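## Task

Move both parcels marked with blue tape onto the top of the open cabinet that arm1 alone can reach, and both parcels marked with white tape onto the top of the work bench that arm3 alone can reach. Each parcel must stand with the arrows on its sides pointing upward and its entire base resting on that top. The attempt fails if any parcel is left unheld on the floor or on a lower shelf or board. A parcel counts only if it stays in place without a robot supporting it. At the end, open the grippers and move the arms away.

## Robot and tools

Robots: three identical i2rt Big YAM arms named arm1, arm2 and arm3. Each has six revolute joints, a two-finger gripper and a wrist camera. With joints 1 and 6 at 0 and the hand level and pointing forward, the camera sits above the hand and looks toward the fingertips. The hand reaches roughly 1.0 m from the joint1 axis. Two fixed room cameras, room_a and room_b, also watch the scene. Loose objects may occasionally get a short shove from outside.

Frames: there is one shared scene frame. Its origin is on the floor and +z points up. "hand" is the point midway between the fingertips (link pinch in the URDF). The hand's z axis runs along the fingers, and the fingers open and close along its y axis. Each robot's foot pose is used but never printed.

Joints. All arm values are absolute angles in radians, and the gripper value is in metres. Range and done-tolerance for each:
- joint1_rad: -2.879 to 2.879, ±0.045. Yaw about the foot. Positive is counter-clockwise seen from above. At 0 the arm extends the way its foot faces.
- joint2_rad: 0 to 3.141, ±0.14. Shoulder. At 0 the upper arm lies back, roughly level. Increasing it lifts the arm and then swings it forward.
- joint3_rad: 0 to 3.019, ±0.09. Elbow. At 0 the forearm is folded onto the upper arm. Increasing it opens the elbow.
- joint4_rad: -1.692 to 1.57, ±0.055. Hand pitch. Positive tilts the fingers up.
- joint5_rad: -1.57 to 1.57, ±0.03. Sideways hand swing. Positive goes to the arm's right.
- joint6_rad: -2.094 to 2.094, ±0.035. Hand roll. Positive is clockwise when viewed from behind the hand.
- gripper_m: 0 to 0.093, ±0.003. This is the fingertip gap. Each finger pad grips with about 50 to 62 N at most, and some grippers give less.
Joints move at different speeds, so the path between two postures can sweep wide.

Tools:
- execute_actions(actions, cameras). actions is a list holding one action or none. An action is an object keyed by robot name ("arm1", "arm2", "arm3"). Each name holds {"joints": {...}}, mapping joint names to absolute targets. These are targets, not offsets. You may list any subset of joints and robots, and all listed motions start at once. Example: {"arm1": {"joints": {"gripper_m": 0.05}}, "arm3": {"joints": {"joint1_rad": 0.3}}}. An unlisted joint or robot can still be driving toward an earlier target. An unknown key or an out-of-range number rejects the whole call, and nothing moves. One action runs at most 15 s. cameras is a list chosen from arm1_cam_wrist, arm2_cam_wrist, arm3_cam_wrist, room_a, room_b and all. Omitting it, null, or ["all"] returns every camera, and [] returns none. An empty actions list just reports state and images.
- wait(seconds): 0 to 10. It commands nothing, lets the simulation run, and returns state and images.
- zoom_image(camera, region): region is [x0, y0, x1, y1] in pixels with the origin at the top-left. The region may be at most 504 by 504. It works only on full images from the latest result. Wrist images are fisheye, 616x616. Room images are 504x504.
- read_manual(section): returns only the URDF licence texts.
- finished_scene(scene): ends the given scene for good, 1 or 2. The goal must already hold and keep holding. Replying without any tool call ends everything.

Result lines. The "pictures" line lists the cameras in the order of the images. joint_status tells how each commanded motion ended:
- off_target: the joint stopped short and may still be pushing.
- contact_stop or time_out: the joint drops its target and holds where it stopped. A time_out joint that is still pushing instead keeps its target, or a target within 0.375, 0.375, 0.113, 0.225, 0.075 and 0.3 rad (joints 1 to 6) of where it stands. It keeps pushing and will move on if the way clears.
- "joint command not followed" (often with a cause: line): a self/inter-arm clearance check blocked that arm's joint targets. Any gripper target is still executed. Each blocked joint reads not_followed, and the arm may retry those targets on later actions until it gets acceptable ones.
In on_its_own, "held at" gives a joint's held target, not its actual position. To relieve a joint that is pushing, command its currently reported position. Targets very near the current position may produce no motion. A joint holding a load can sag.

Heat. Holding loads and pushing heats the motors, and this continues while you think. A MOTOR HOT line appears at 85 °C. At 100 °C that arm and its gripper go limp and it falls; this is reported as an OVER-TEMPERATURE FAULT. After that, an affected key reads limit_stop_at_motor_heat; resend its target. Some heat carries over into the next scene.

Timing: the simulation keeps running while you compose a reply, and the robot holds your last command during that time.

Avoid: arms pressing hard against each other, which aborts the run; hard hits; sustained hard pushing, because the arm does not stop on contact; dropping, slipping or slamming parcels; and leaving parcels on the floor or lower shelves. The clearance check can react late and ignores fingers, gripper housings and wrist cameras, and no state line reports robot contact. The arms do not coordinate with each other, so one arm stalling does not pause the others.

Each tool is called after ">>>" as a command line: name --argument value for each argument, lists and objects as JSON in quotes; but a table of rows of numbers goes row by row, as --pt "numbers of a row", without its own name.

## Session

>>> execute_actions --actions '[]'

Scene clock: 0.00 s.
arm1.joint_positions: joint1_rad=+0.729 joint2_rad=+0.393 joint3_rad=+1.436 joint4_rad=-1.190 joint5_rad=+0.111 joint6_rad=-0.735 gripper_m=+0.094
arm1.joint_status: not commanded
arm1.hand: x=+0.9946 y=-0.7721 z=+1.5539 quat_wxyz=(-0.222, -0.355, -0.670, +0.613) (m; scene frame)
arm2.joint_positions: joint1_rad=+0.904 joint2_rad=+0.614 joint3_rad=+1.387 joint4_rad=-1.552 joint5_rad=+0.212 joint6_rad=+0.738 gripper_m=+0.095
arm2.joint_status: not commanded
arm2.hand: x=+0.0458 y=+0.4469 z=+1.4082 quat_wxyz=(-0.167, +0.533, -0.746, -0.363) (m; scene frame)
arm3.joint_positions: joint1_rad=-0.296 joint2_rad=+0.270 joint3_rad=+1.377 joint4_rad=-1.507 joint5_rad=-0.144 joint6_rad=+0.766 gripper_m=+0.095
arm3.joint_status: not commanded
arm3.hand: x=-1.1409 y=+0.3019 z=+1.3991 quat_wxyz=(-0.482, -0.808, -0.195, +0.275) (m; scene frame)
pictures: arm1_cam_wrist, arm2_cam_wrist, arm3_cam_wrist, room_a, room_b
Images, in order (width x height): arm1_cam_wrist 616x616, arm2_cam_wrist 616x616, arm3_cam_wrist 616x616, room_a 504x504, room_b 504x504.

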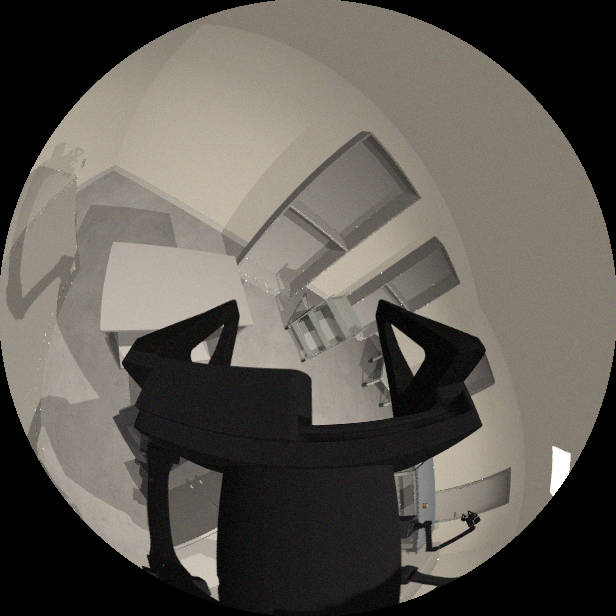

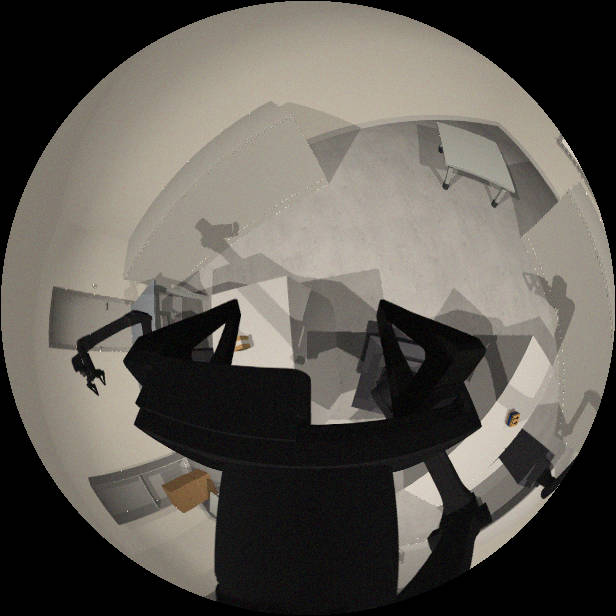

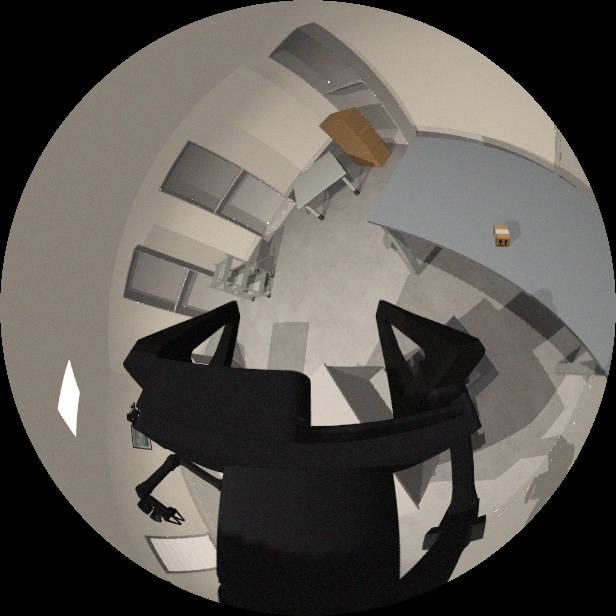

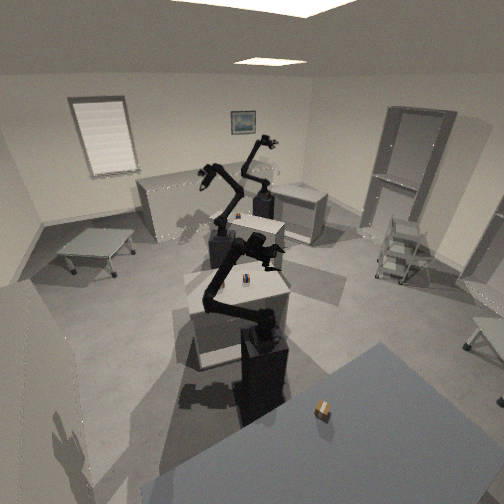

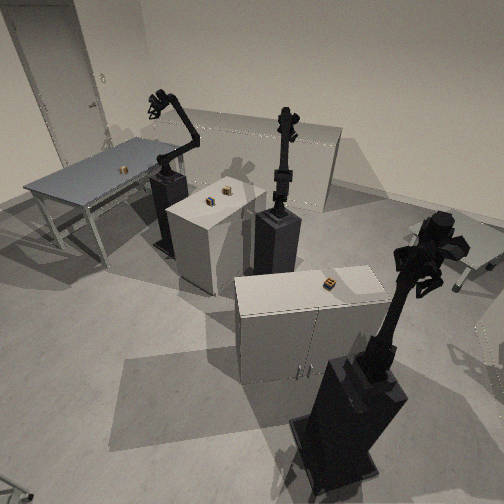

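>>> zoom_image --camera "room_b" --region '[100,140,260,240]'

>>> zoom_image --camera "room_b" --region '[290,255,370,315]'

>>> zoom_image --camera "room_a" --region '[180,180,340,340]'

>>> zoom_image --camera "room_a" --region '[290,380,350,440]'

Region (100, 140, 260, 240) of room_b's 504x504 image, scaled by 3.150, with more detail than that image has; it fills the top 315 rows of this view, and the rest is white.

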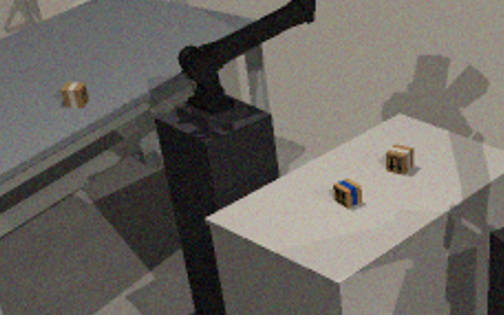

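Region (290, 255, 370, 315) of room_b's 504x504 image, scaled by 6.300, with more detail than that image has; it fills the top 378 rows of this view, and the rest is white.

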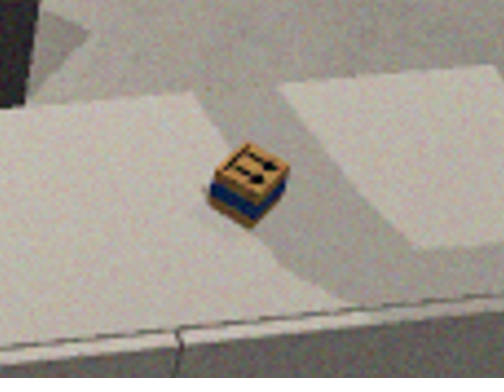

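Region (180, 180, 340, 340) of room_a's 504x504 image, scaled by 3.150, with more detail than that image has.

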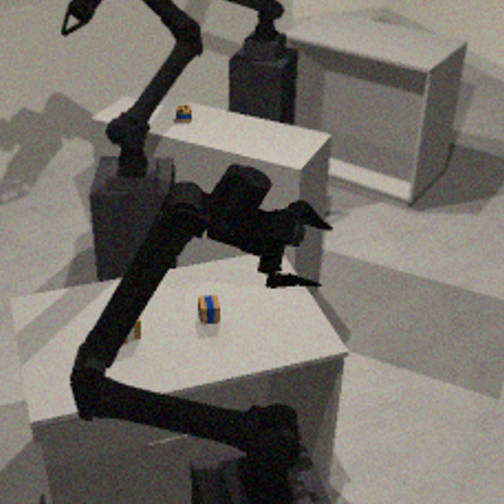

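Region (290, 380, 350, 440) of room_a's 504x504 image, scaled by 8.400, with more detail than that image has.

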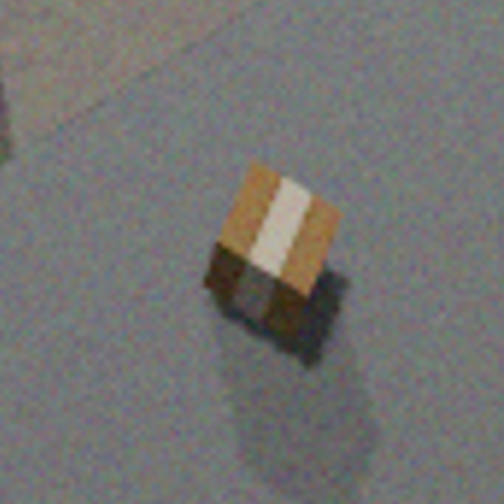

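>>> zoom_image --camera "arm3_cam_wrist" --region '[470,205,530,265]'

>>> execute_actions --actions '[{"arm1":{"joints":{"joint1_rad":-1.85,"joint2_rad":1.4,"joint3_rad":1.4,"joint4_rad":-1.57,"joint5_rad":0,"joint6_rad":0}},"arm2":{"joints":{"joint1_rad":2.15,"joint2_rad":1.4,"joint3_rad":1.4,"joint4_rad":-1.57,"joint5_rad":0,"joint6_rad":0}},"arm3":{"joints":{"joint1_rad":1.85,"joint2_rad":1.4,"joint3_rad":1.4,"joint4_rad":-1.57,"joint5_rad":0,"joint6_rad":0}}}]'

Region (470, 205, 530, 265) of arm3_cam_wrist's 616x616 image, scaled by 8.400, with more detail than that image has.

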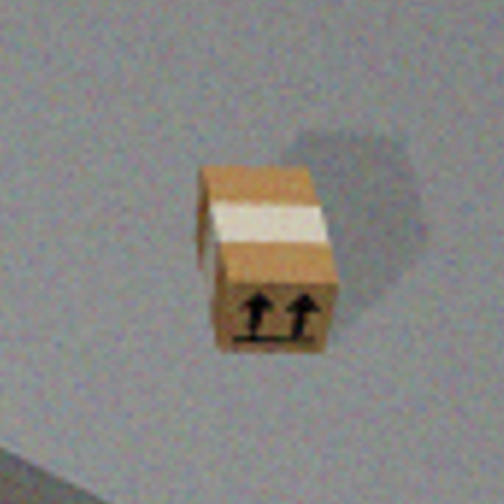

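Scene clock: 3.80 s.
arm1.joint_positions: joint1_rad=-1.854 joint2_rad=+1.423 joint3_rad=+1.383 joint4_rad=-1.557 joint5_rad=+0.000 joint6_rad=-0.007 gripper_m=+0.094
arm1.joint_status: all done
arm1.hand: x=+0.8178 y=-0.2865 z=+1.1740 quat_wxyz=(-0.002, -0.869, +0.494, -0.018) (m; scene frame)
arm2.joint_positions: joint1_rad=+2.153 joint2_rad=+1.411 joint3_rad=+1.382 joint4_rad=-1.560 joint5_rad=+0.000 joint6_rad=+0.009 gripper_m=+0.095
arm2.joint_status: all done
arm2.hand: x=-0.2910 y=+0.1894 z=+1.1599 quat_wxyz=(-0.005, +0.997, +0.082, +0.014) (m; scene frame)
arm3.joint_positions: joint1_rad=+1.852 joint2_rad=+1.422 joint3_rad=+1.377 joint4_rad=-1.555 joint5_rad=+0.000 joint6_rad=+0.008 gripper_m=+0.095
arm3.joint_status: all done
arm3.hand: x=-0.7332 y=+0.4350 z=+1.1035 quat_wxyz=(+0.020, +0.068, -0.997, +0.000) (m; scene frame)
pictures: arm1_cam_wrist, arm2_cam_wrist, arm3_cam_wrist, room_a, room_b
Images, in order (width x height): arm1_cam_wrist 616x616, arm2_cam_wrist 616x616, arm3_cam_wrist 616x616, room_a 504x504, room_b 504x504.

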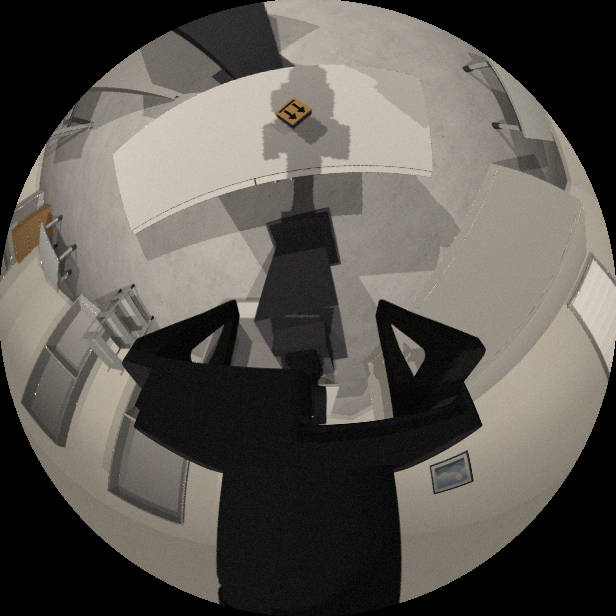

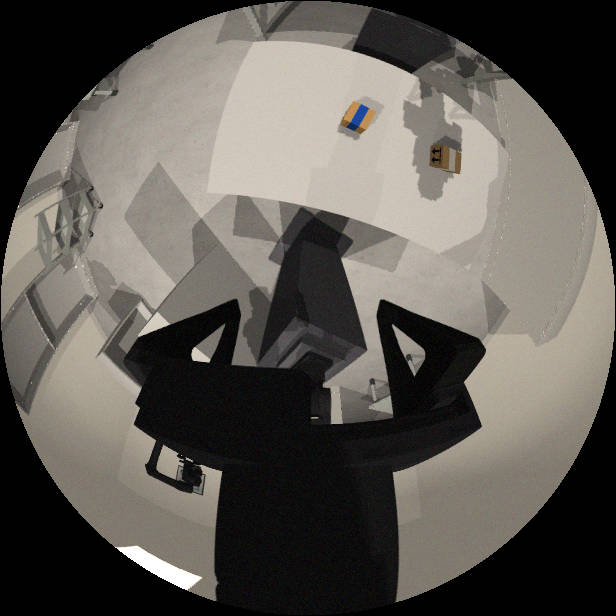

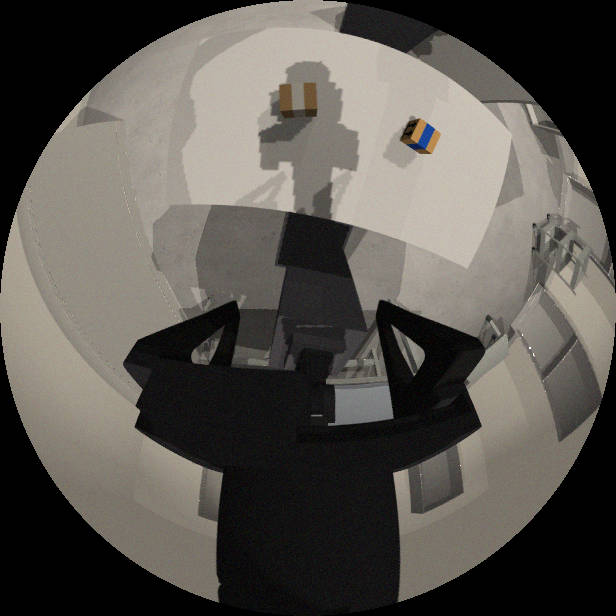

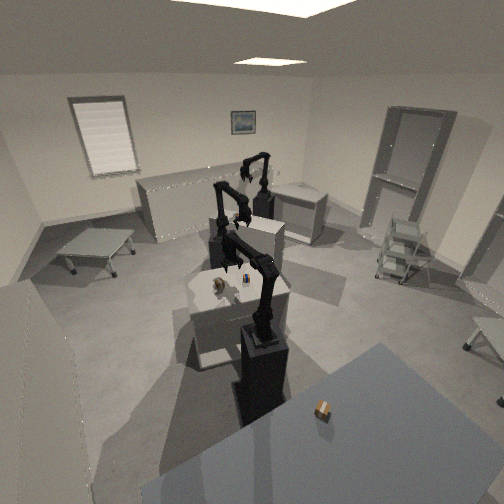

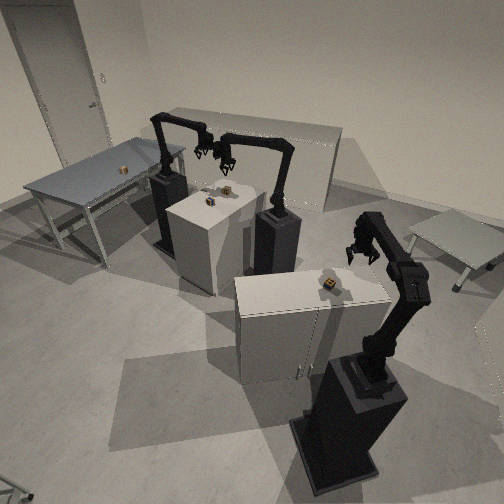

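>>> zoom_image --camera "arm1_cam_wrist" --region '[250,70,340,160]'

>>> zoom_image --camera "arm3_cam_wrist" --region '[260,60,460,180]'

>>> zoom_image --camera "arm2_cam_wrist" --region '[320,80,480,190]'

Region (250, 70, 340, 160) of arm1_cam_wrist's 616x616 image, scaled by 5.600, with more detail than that image has.

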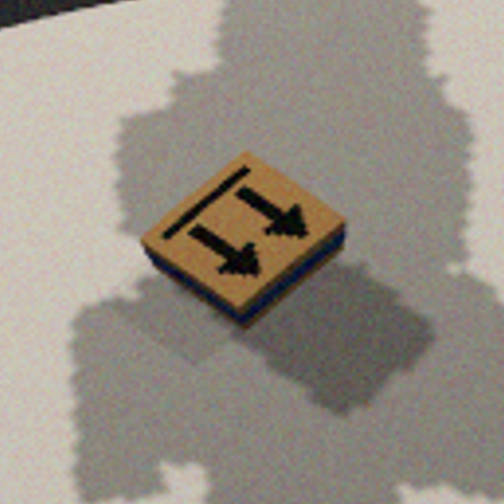

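Region (260, 60, 460, 180) of arm3_cam_wrist's 616x616 image, scaled by 2.520, with more detail than that image has; it fills the top 302 rows of this view, and the rest is white.

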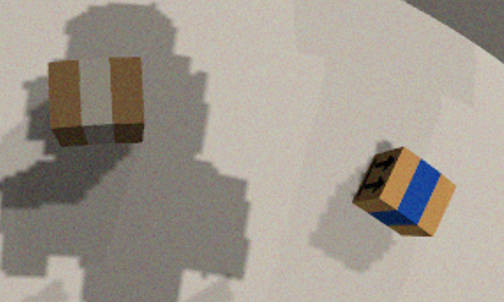

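Region (320, 80, 480, 190) of arm2_cam_wrist's 616x616 image, scaled by 3.150, with more detail than that image has; it fills the top 346 rows of this view, and the rest is white.

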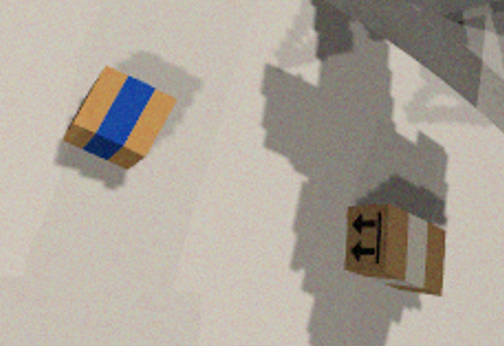

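>>> execute_actions --actions '[{"arm1":{"joints":{"joint1_rad":-1.81,"joint2_rad":2.1,"joint3_rad":1.9,"joint4_rad":-1.34,"joint6_rad":-0.8}},"arm2":{"joints":{"joint1_rad":2.0,"joint2_rad":2.02,"joint3_rad":1.8,"joint4_rad":-1.33,"joint6_rad":0.2}},"arm3":{"joints":{"joint1_rad":1.87,"joint2_rad":1.64,"joint3_rad":0.75,"joint4_rad":0.52}}}]'

Scene clock: 8.23 s.
arm1.joint_positions: joint1_rad=-1.811 joint2_rad=+2.129 joint3_rad=+1.849 joint4_rad=-1.347 joint5_rad=+0.000 joint6_rad=-0.791 gripper_m=+0.094
arm1.joint_status: all done
arm1.hand: x=+0.6841 y=-0.1056 z=+0.9836 quat_wxyz=(-0.019, -0.994, +0.103, -0.025) (m; scene frame)
arm2.joint_positions: joint1_rad=+1.995 joint2_rad=+2.032 joint3_rad=+1.756 joint4_rad=-1.337 joint5_rad=+0.000 joint6_rad=+0.191 gripper_m=+0.095
arm2.joint_status: all done
arm2.hand: x=-0.4979 y=+0.2524 z=+0.9902 quat_wxyz=(-0.007, +0.996, -0.089, +0.025) (m; scene frame)
arm3.joint_positions: joint1_rad=+1.861 joint2_rad=+1.662 joint3_rad=+0.747 joint4_rad=+0.490 joint5_rad=+0.000 joint6_rad=+0.008 gripper_m=+0.095
arm3.joint_status: all done
arm3.hand: x=-0.5641 y=+0.4654 z=+0.9461 quat_wxyz=(-0.535, +0.060, -0.841, -0.045) (m; scene frame)
pictures: arm1_cam_wrist, arm2_cam_wrist, arm3_cam_wrist, room_a, room_b
Images, in order (width x height): arm1_cam_wrist 616x616, arm2_cam_wrist 616x616, arm3_cam_wrist 616x616, room_a 504x504, room_b 504x504.

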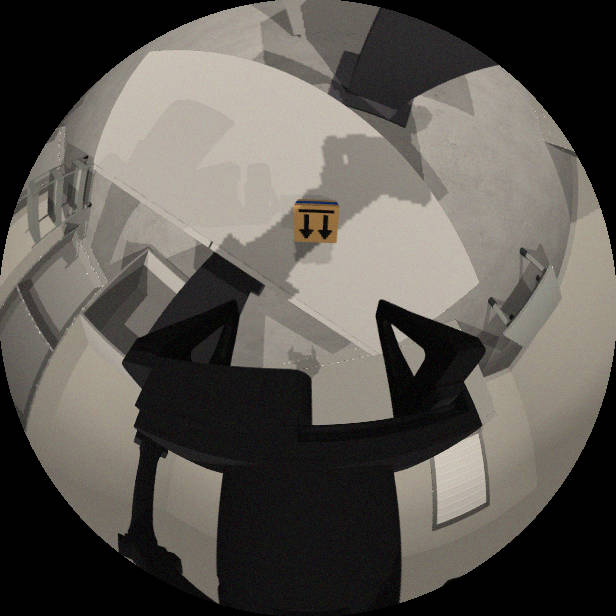

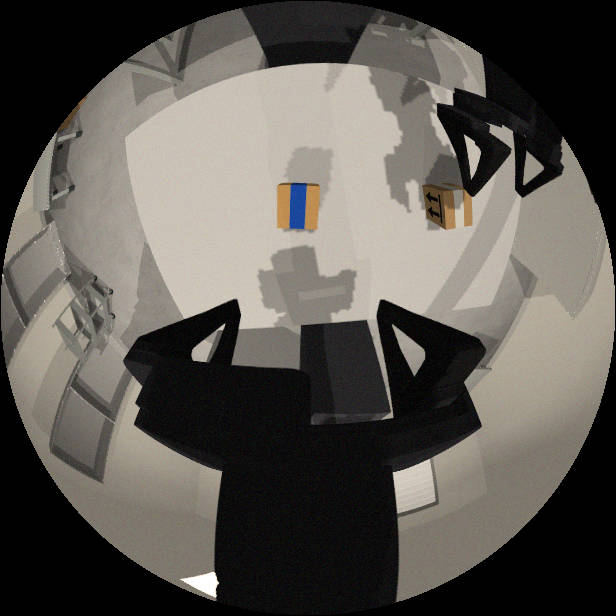

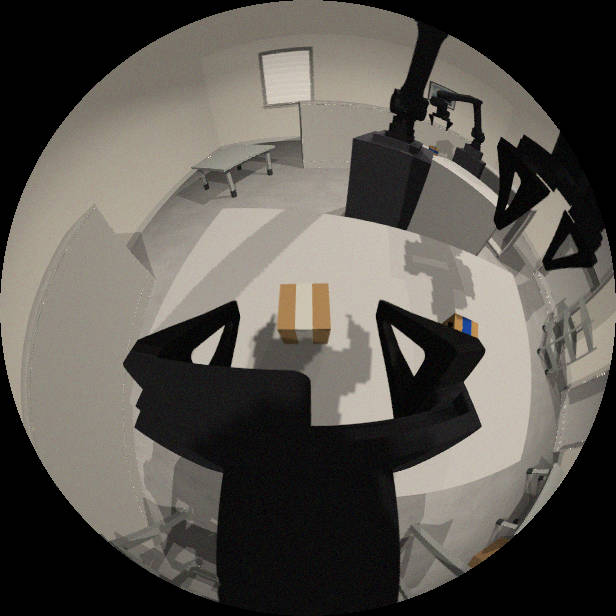

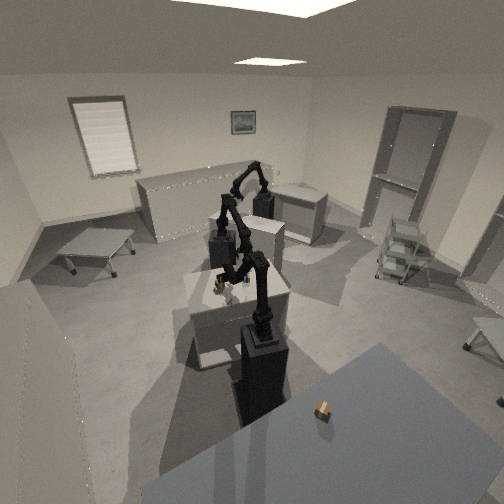

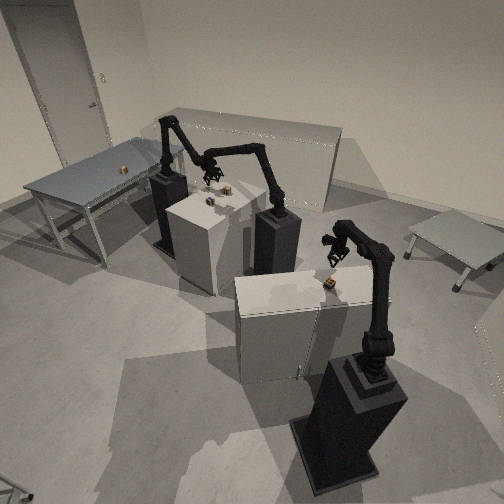

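>>> execute_actions --actions '[{"arm1":{"joints":{"joint1_rad":-1.78,"joint2_rad":2.22,"joint3_rad":1.84,"joint4_rad":-1.13}},"arm2":{"joints":{"joint1_rad":2.025,"joint2_rad":2.175,"joint3_rad":1.79,"joint4_rad":-1.13}},"arm3":{"joints":{"joint2_rad":1.835,"joint3_rad":0.80,"joint4_rad":0.71}}}]' --cameras '["arm1_cam_wrist","arm2_cam_wrist","arm3_cam_wrist"]'

Scene clock: 10.17 s.
arm1.joint_positions: joint1_rad=-1.780 joint2_rad=+2.234 joint3_rad=+1.826 joint4_rad=-1.144 joint5_rad=+0.000 joint6_rad=-0.792 gripper_m=+0.094
arm1.joint_status: all done
arm1.hand: x=+0.6517 y=-0.0916 z=+0.9076 quat_wxyz=(+0.009, -0.996, +0.087, -0.002) (m; scene frame)
arm2.joint_positions: joint1_rad=+2.025 joint2_rad=+2.193 joint3_rad=+1.760 joint4_rad=-1.143 joint5_rad=+0.000 joint6_rad=+0.191 gripper_m=+0.095
arm2.joint_status: all done
arm2.hand: x=-0.5312 y=+0.2336 z=+0.8924 quat_wxyz=(-0.006, +0.997, -0.074, +0.007) (m; scene frame)
arm3.joint_positions: joint1_rad=+1.861 joint2_rad=+1.850 joint3_rad=+0.770 joint4_rad=+0.679 joint5_rad=+0.000 joint6_rad=+0.008 gripper_m=+0.095
arm3.joint_status: all done
arm3.hand: x=-0.5477 y=+0.4681 z=+0.8918 quat_wxyz=(-0.546, +0.060, -0.835, -0.046) (m; scene frame)
pictures: arm1_cam_wrist, arm2_cam_wrist, arm3_cam_wrist
Images, in order (width x height): arm1_cam_wrist 616x616, arm2_cam_wrist 616x616, arm3_cam_wrist 616x616.

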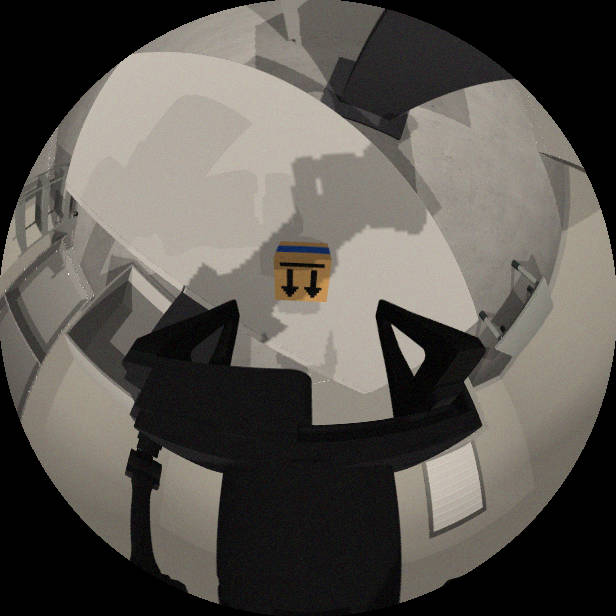

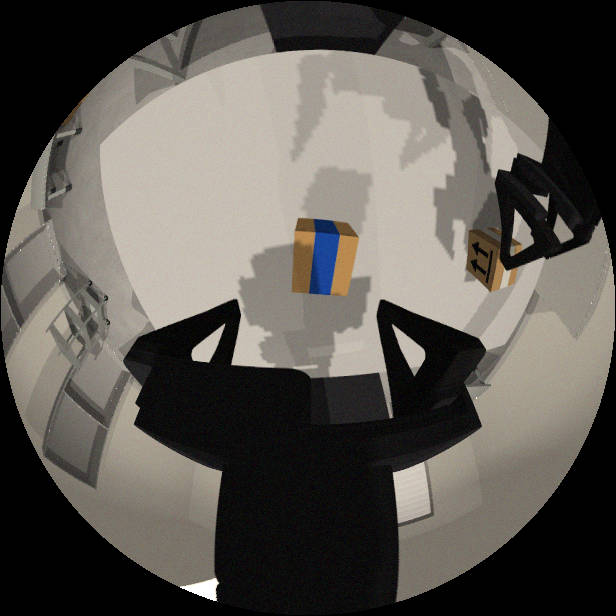

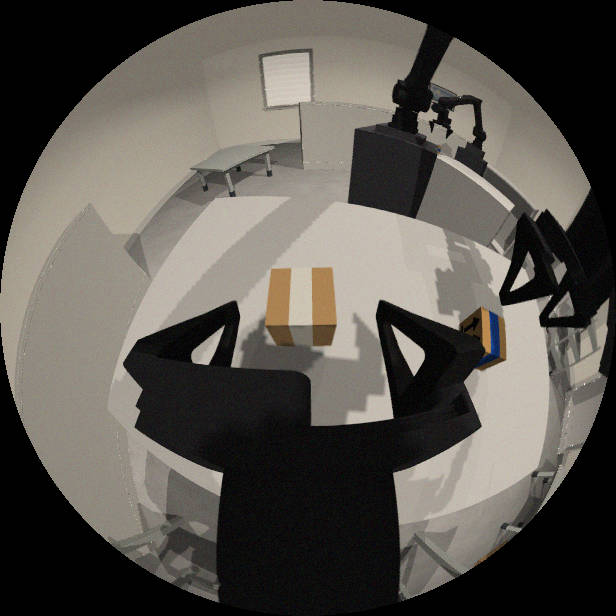

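>>> execute_actions --actions '[{"arm1":{"joints":{"joint2_rad":2.30,"joint3_rad":1.755,"joint4_rad":-0.985}},"arm2":{"joints":{"joint1_rad":2.0,"joint2_rad":2.265,"joint3_rad":1.80,"joint4_rad":-1.045}},"arm3":{"joints":{"joint2_rad":1.95,"joint3_rad":0.855,"joint4_rad":0.775}}}]' --cameras '["arm1_cam_wrist","arm2_cam_wrist","arm3_cam_wrist"]'

Scene clock: 11.93 s.
arm1.joint_positions: joint1_rad=-1.780 joint2_rad=+2.314 joint3_rad=+1.741 joint4_rad=-0.999 joint5_rad=+0.000 joint6_rad=-0.792 gripper_m=+0.094
arm1.joint_status: all done
arm1.hand: x=+0.6614 y=-0.1035 z=+0.8285 quat_wxyz=(+0.002, -0.996, +0.087, -0.008) (m; scene frame)
arm2.joint_positions: joint1_rad=+2.002 joint2_rad=+2.279 joint3_rad=+1.765 joint4_rad=-1.058 joint5_rad=+0.000 joint6_rad=+0.191 gripper_m=+0.095
arm2.joint_status: all done
arm2.hand: x=-0.5401 y=+0.2486 z=+0.8403 quat_wxyz=(-0.005, +0.996, -0.085, +0.005) (m; scene frame)
arm3.joint_positions: joint1_rad=+1.861 joint2_rad=+1.954 joint3_rad=+0.832 joint4_rad=+0.748 joint5_rad=+0.000 joint6_rad=+0.008 gripper_m=+0.095
arm3.joint_status: all done
arm3.hand: x=-0.5250 y=+0.4717 z=+0.8713 quat_wxyz=(-0.557, +0.059, -0.827, -0.047) (m; scene frame)
pictures: arm1_cam_wrist, arm2_cam_wrist, arm3_cam_wrist
Images, in order (width x height): arm1_cam_wrist 616x616, arm2_cam_wrist 616x616, arm3_cam_wrist 616x616.

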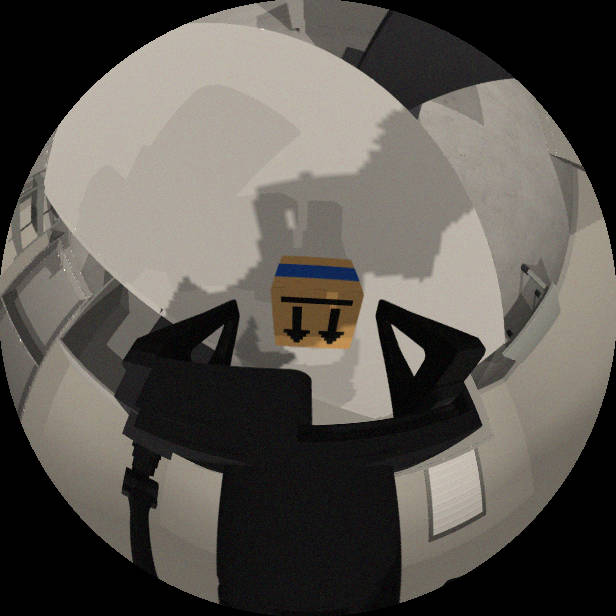

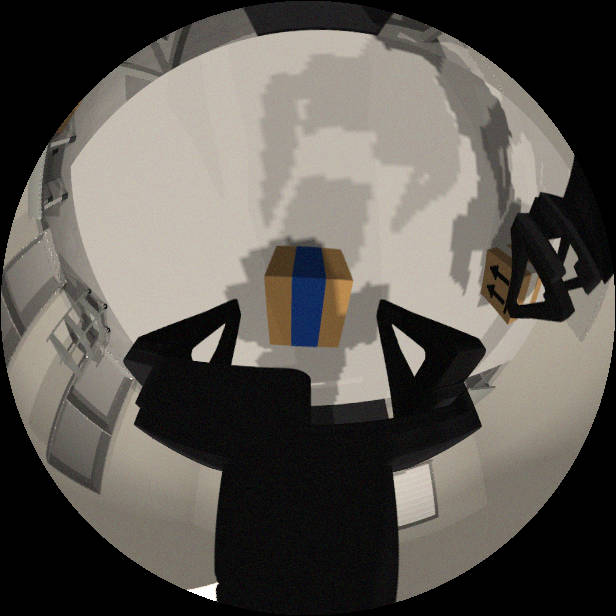

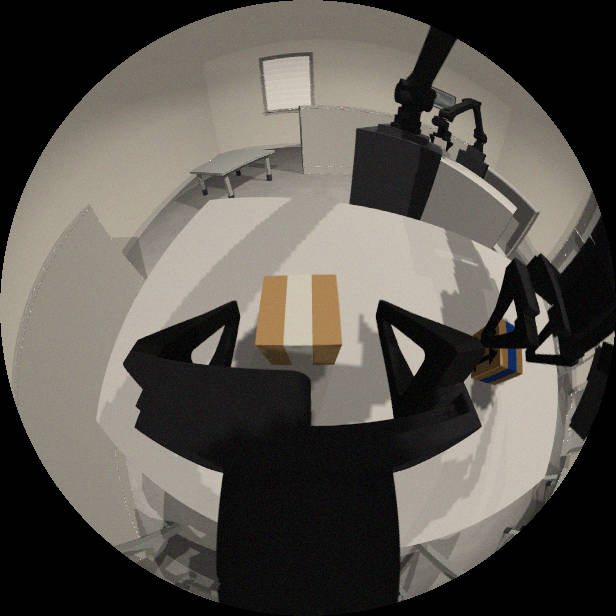

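>>> execute_actions --actions '[{"arm1":{"joints":{"joint1_rad":-1.795,"joint2_rad":2.335,"joint4_rad":-0.945}},"arm2":{"joints":{"joint2_rad":2.308,"joint4_rad":-1.005}},"arm3":{"joints":{"joint1_rad":1.875,"joint2_rad":2.015,"joint4_rad":0.82}}}]' --cameras '["arm1_cam_wrist","arm2_cam_wrist","arm3_cam_wrist"]'

Scene clock: 13.03 s.
arm1.joint_positions: joint1_rad=-1.789 joint2_rad=+2.322 joint3_rad=+1.741 joint4_rad=-0.960 joint5_rad=+0.000 joint6_rad=-0.792 gripper_m=+0.094
arm1.joint_status: all done
arm1.hand: x=+0.6618 y=-0.0938 z=+0.8238 quat_wxyz=(+0.014, -0.996, +0.092, +0.002) (m; scene frame)
arm2.joint_positions: joint1_rad=+2.002 joint2_rad=+2.307 joint3_rad=+1.765 joint4_rad=-1.019 joint5_rad=+0.000 joint6_rad=+0.191 gripper_m=+0.095
arm2.joint_status: all done
arm2.hand: x=-0.5440 y=+0.2487 z=+0.8225 quat_wxyz=(-0.005, +0.996, -0.085, -0.001) (m; scene frame)
arm3.joint_positions: joint1_rad=+1.865 joint2_rad=+2.017 joint3_rad=+0.832 joint4_rad=+0.791 joint5_rad=+0.000 joint6_rad=+0.008 gripper_m=+0.095
arm3.joint_status: all done
arm3.hand: x=-0.5294 y=+0.4737 z=+0.8435 quat_wxyz=(-0.549, +0.061, -0.832, -0.047) (m; scene frame)
pictures: arm1_cam_wrist, arm2_cam_wrist, arm3_cam_wrist
Images, in order (width x height): arm1_cam_wrist 616x616, arm2_cam_wrist 616x616, arm3_cam_wrist 616x616.

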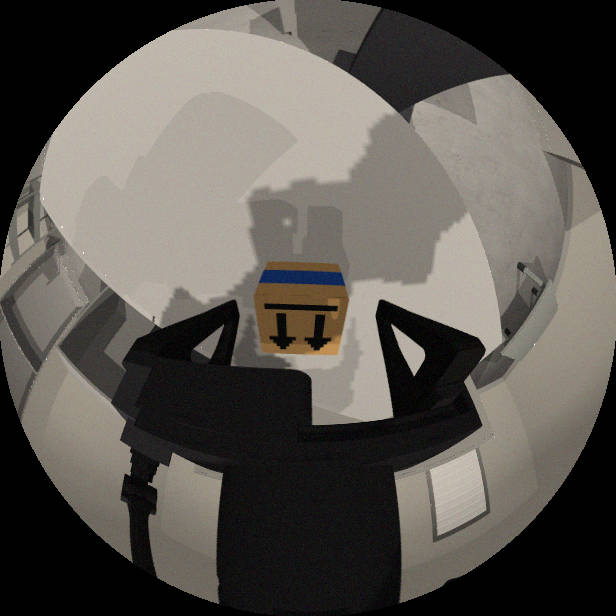

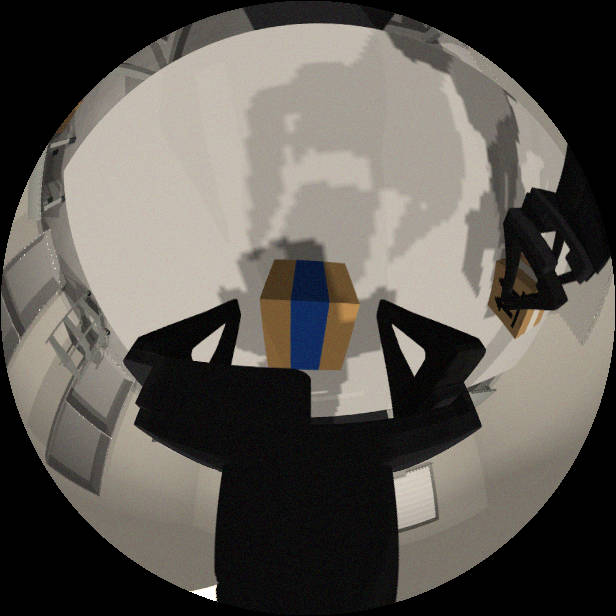

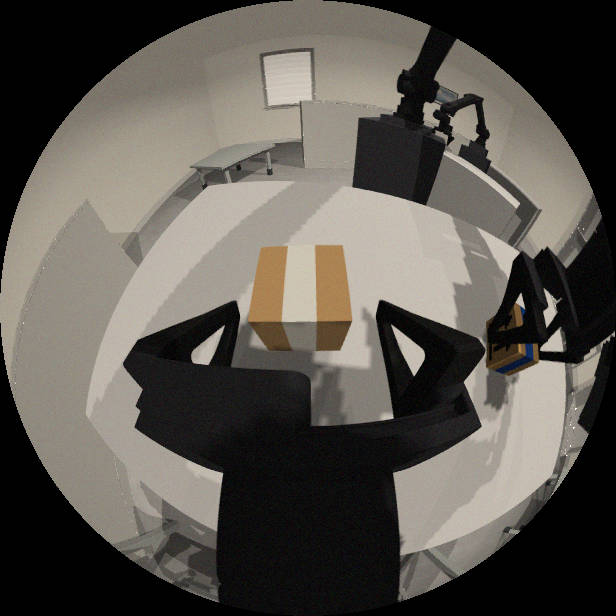

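>>> execute_actions --actions '[{"arm1":{"joints":{"joint3_rad":1.725,"joint2_rad":2.35}},"arm2":{"joints":{"joint3_rad":1.762,"joint4_rad":-1.03}},"arm3":{"joints":{"gripper_m":0.03}}}]' --cameras '[]'

>>> execute_actions --actions '[{"arm1":{"joints":{"gripper_m":0.03}},"arm2":{"joints":{"gripper_m":0.03}}}]' --cameras '["arm1_cam_wrist","arm2_cam_wrist","arm3_cam_wrist"]'

Scene clock: 15.53 s.
arm1.joint_positions: joint1_rad=-1.789 joint2_rad=+2.343 joint3_rad=+1.720 joint4_rad=-0.958 joint5_rad=+0.000 joint6_rad=-0.792 gripper_m=+0.094
arm1.joint_status: all done
arm1.hand: x=+0.6701 y=-0.1056 z=+0.8037 quat_wxyz=(-0.002, -0.996, +0.092, -0.011) (m; scene frame)
arm2.joint_positions: joint1_rad=+2.002 joint2_rad=+2.307 joint3_rad=+1.757 joint4_rad=-1.019 joint5_rad=+0.000 joint6_rad=+0.191 gripper_m=+0.095
arm2.joint_status: all done
arm2.hand: x=-0.5408 y=+0.2488 z=+0.8201 quat_wxyz=(-0.005, +0.996, -0.085, +0.003) (m; scene frame)
arm3.joint_positions: joint1_rad=+1.866 joint2_rad=+2.017 joint3_rad=+0.832 joint4_rad=+0.791 joint5_rad=+0.000 joint6_rad=+0.008 gripper_m=+0.057
arm3.joint_status: gripper_m off_target (ended at +0.057, target +0.030)
arm3.hand: x=-0.5294 y=+0.4739 z=+0.8436 quat_wxyz=(-0.549, +0.062, -0.832, -0.047) (m; scene frame)
pictures: none
No camera images: the call's "cameras" was empty. Leave "cameras" out to get every camera's image.

Scene clock: 16.17 s.
arm1.joint_positions: joint1_rad=-1.789 joint2_rad=+2.343 joint3_rad=+1.720 joint4_rad=-0.957 joint5_rad=+0.000 joint6_rad=-0.792 gripper_m=+0.055
arm1.joint_status: gripper_m off_target (ended at +0.055, target +0.030)
arm1.hand: x=+0.6701 y=-0.1055 z=+0.8037 quat_wxyz=(-0.002, -0.996, +0.091, -0.011) (m; scene frame)
arm2.joint_positions: joint1_rad=+2.002 joint2_rad=+2.307 joint3_rad=+1.757 joint4_rad=-1.019 joint5_rad=+0.000 joint6_rad=+0.192 gripper_m=+0.050
arm2.joint_status: gripper_m off_target (ended at +0.050, target +0.030)
arm2.hand: x=-0.5408 y=+0.2488 z=+0.8201 quat_wxyz=(-0.005, +0.996, -0.085, +0.003) (m; scene frame)
arm3.joint_positions: joint1_rad=+1.866 joint2_rad=+2.017 joint3_rad=+0.832 joint4_rad=+0.791 joint5_rad=+0.000 joint6_rad=+0.008 gripper_m=+0.057
arm3.joint_status: not commanded
arm3.hand: x=-0.5294 y=+0.4739 z=+0.8436 quat_wxyz=(-0.549, +0.062, -0.832, -0.047) (m; scene frame)
pictures: arm1_cam_wrist, arm2_cam_wrist, arm3_cam_wrist
Images, in order (width x height): arm1_cam_wrist 616x616, arm2_cam_wrist 616x616, arm3_cam_wrist 616x616.

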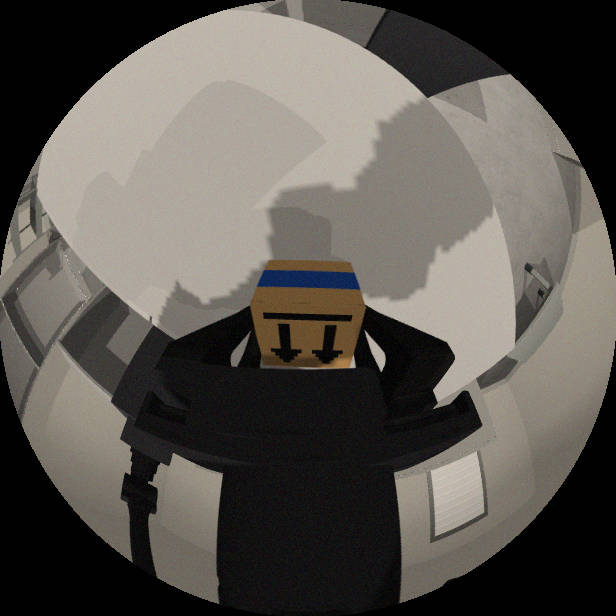

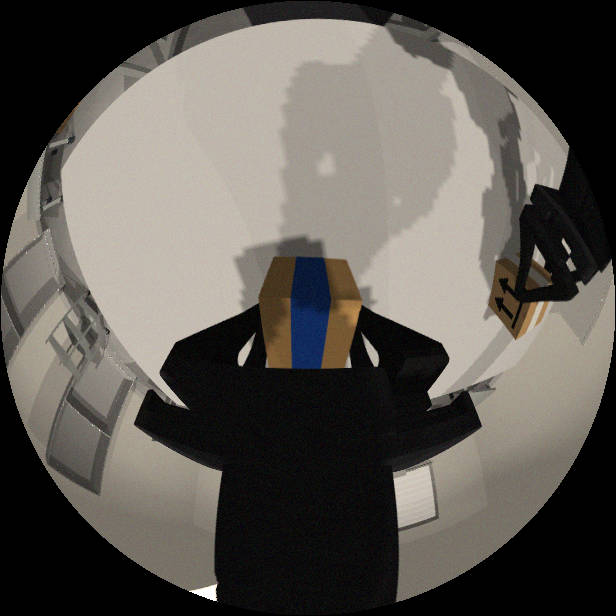

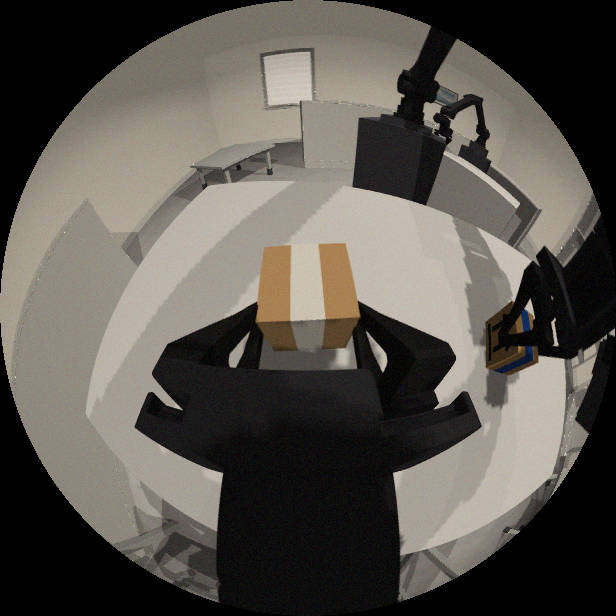

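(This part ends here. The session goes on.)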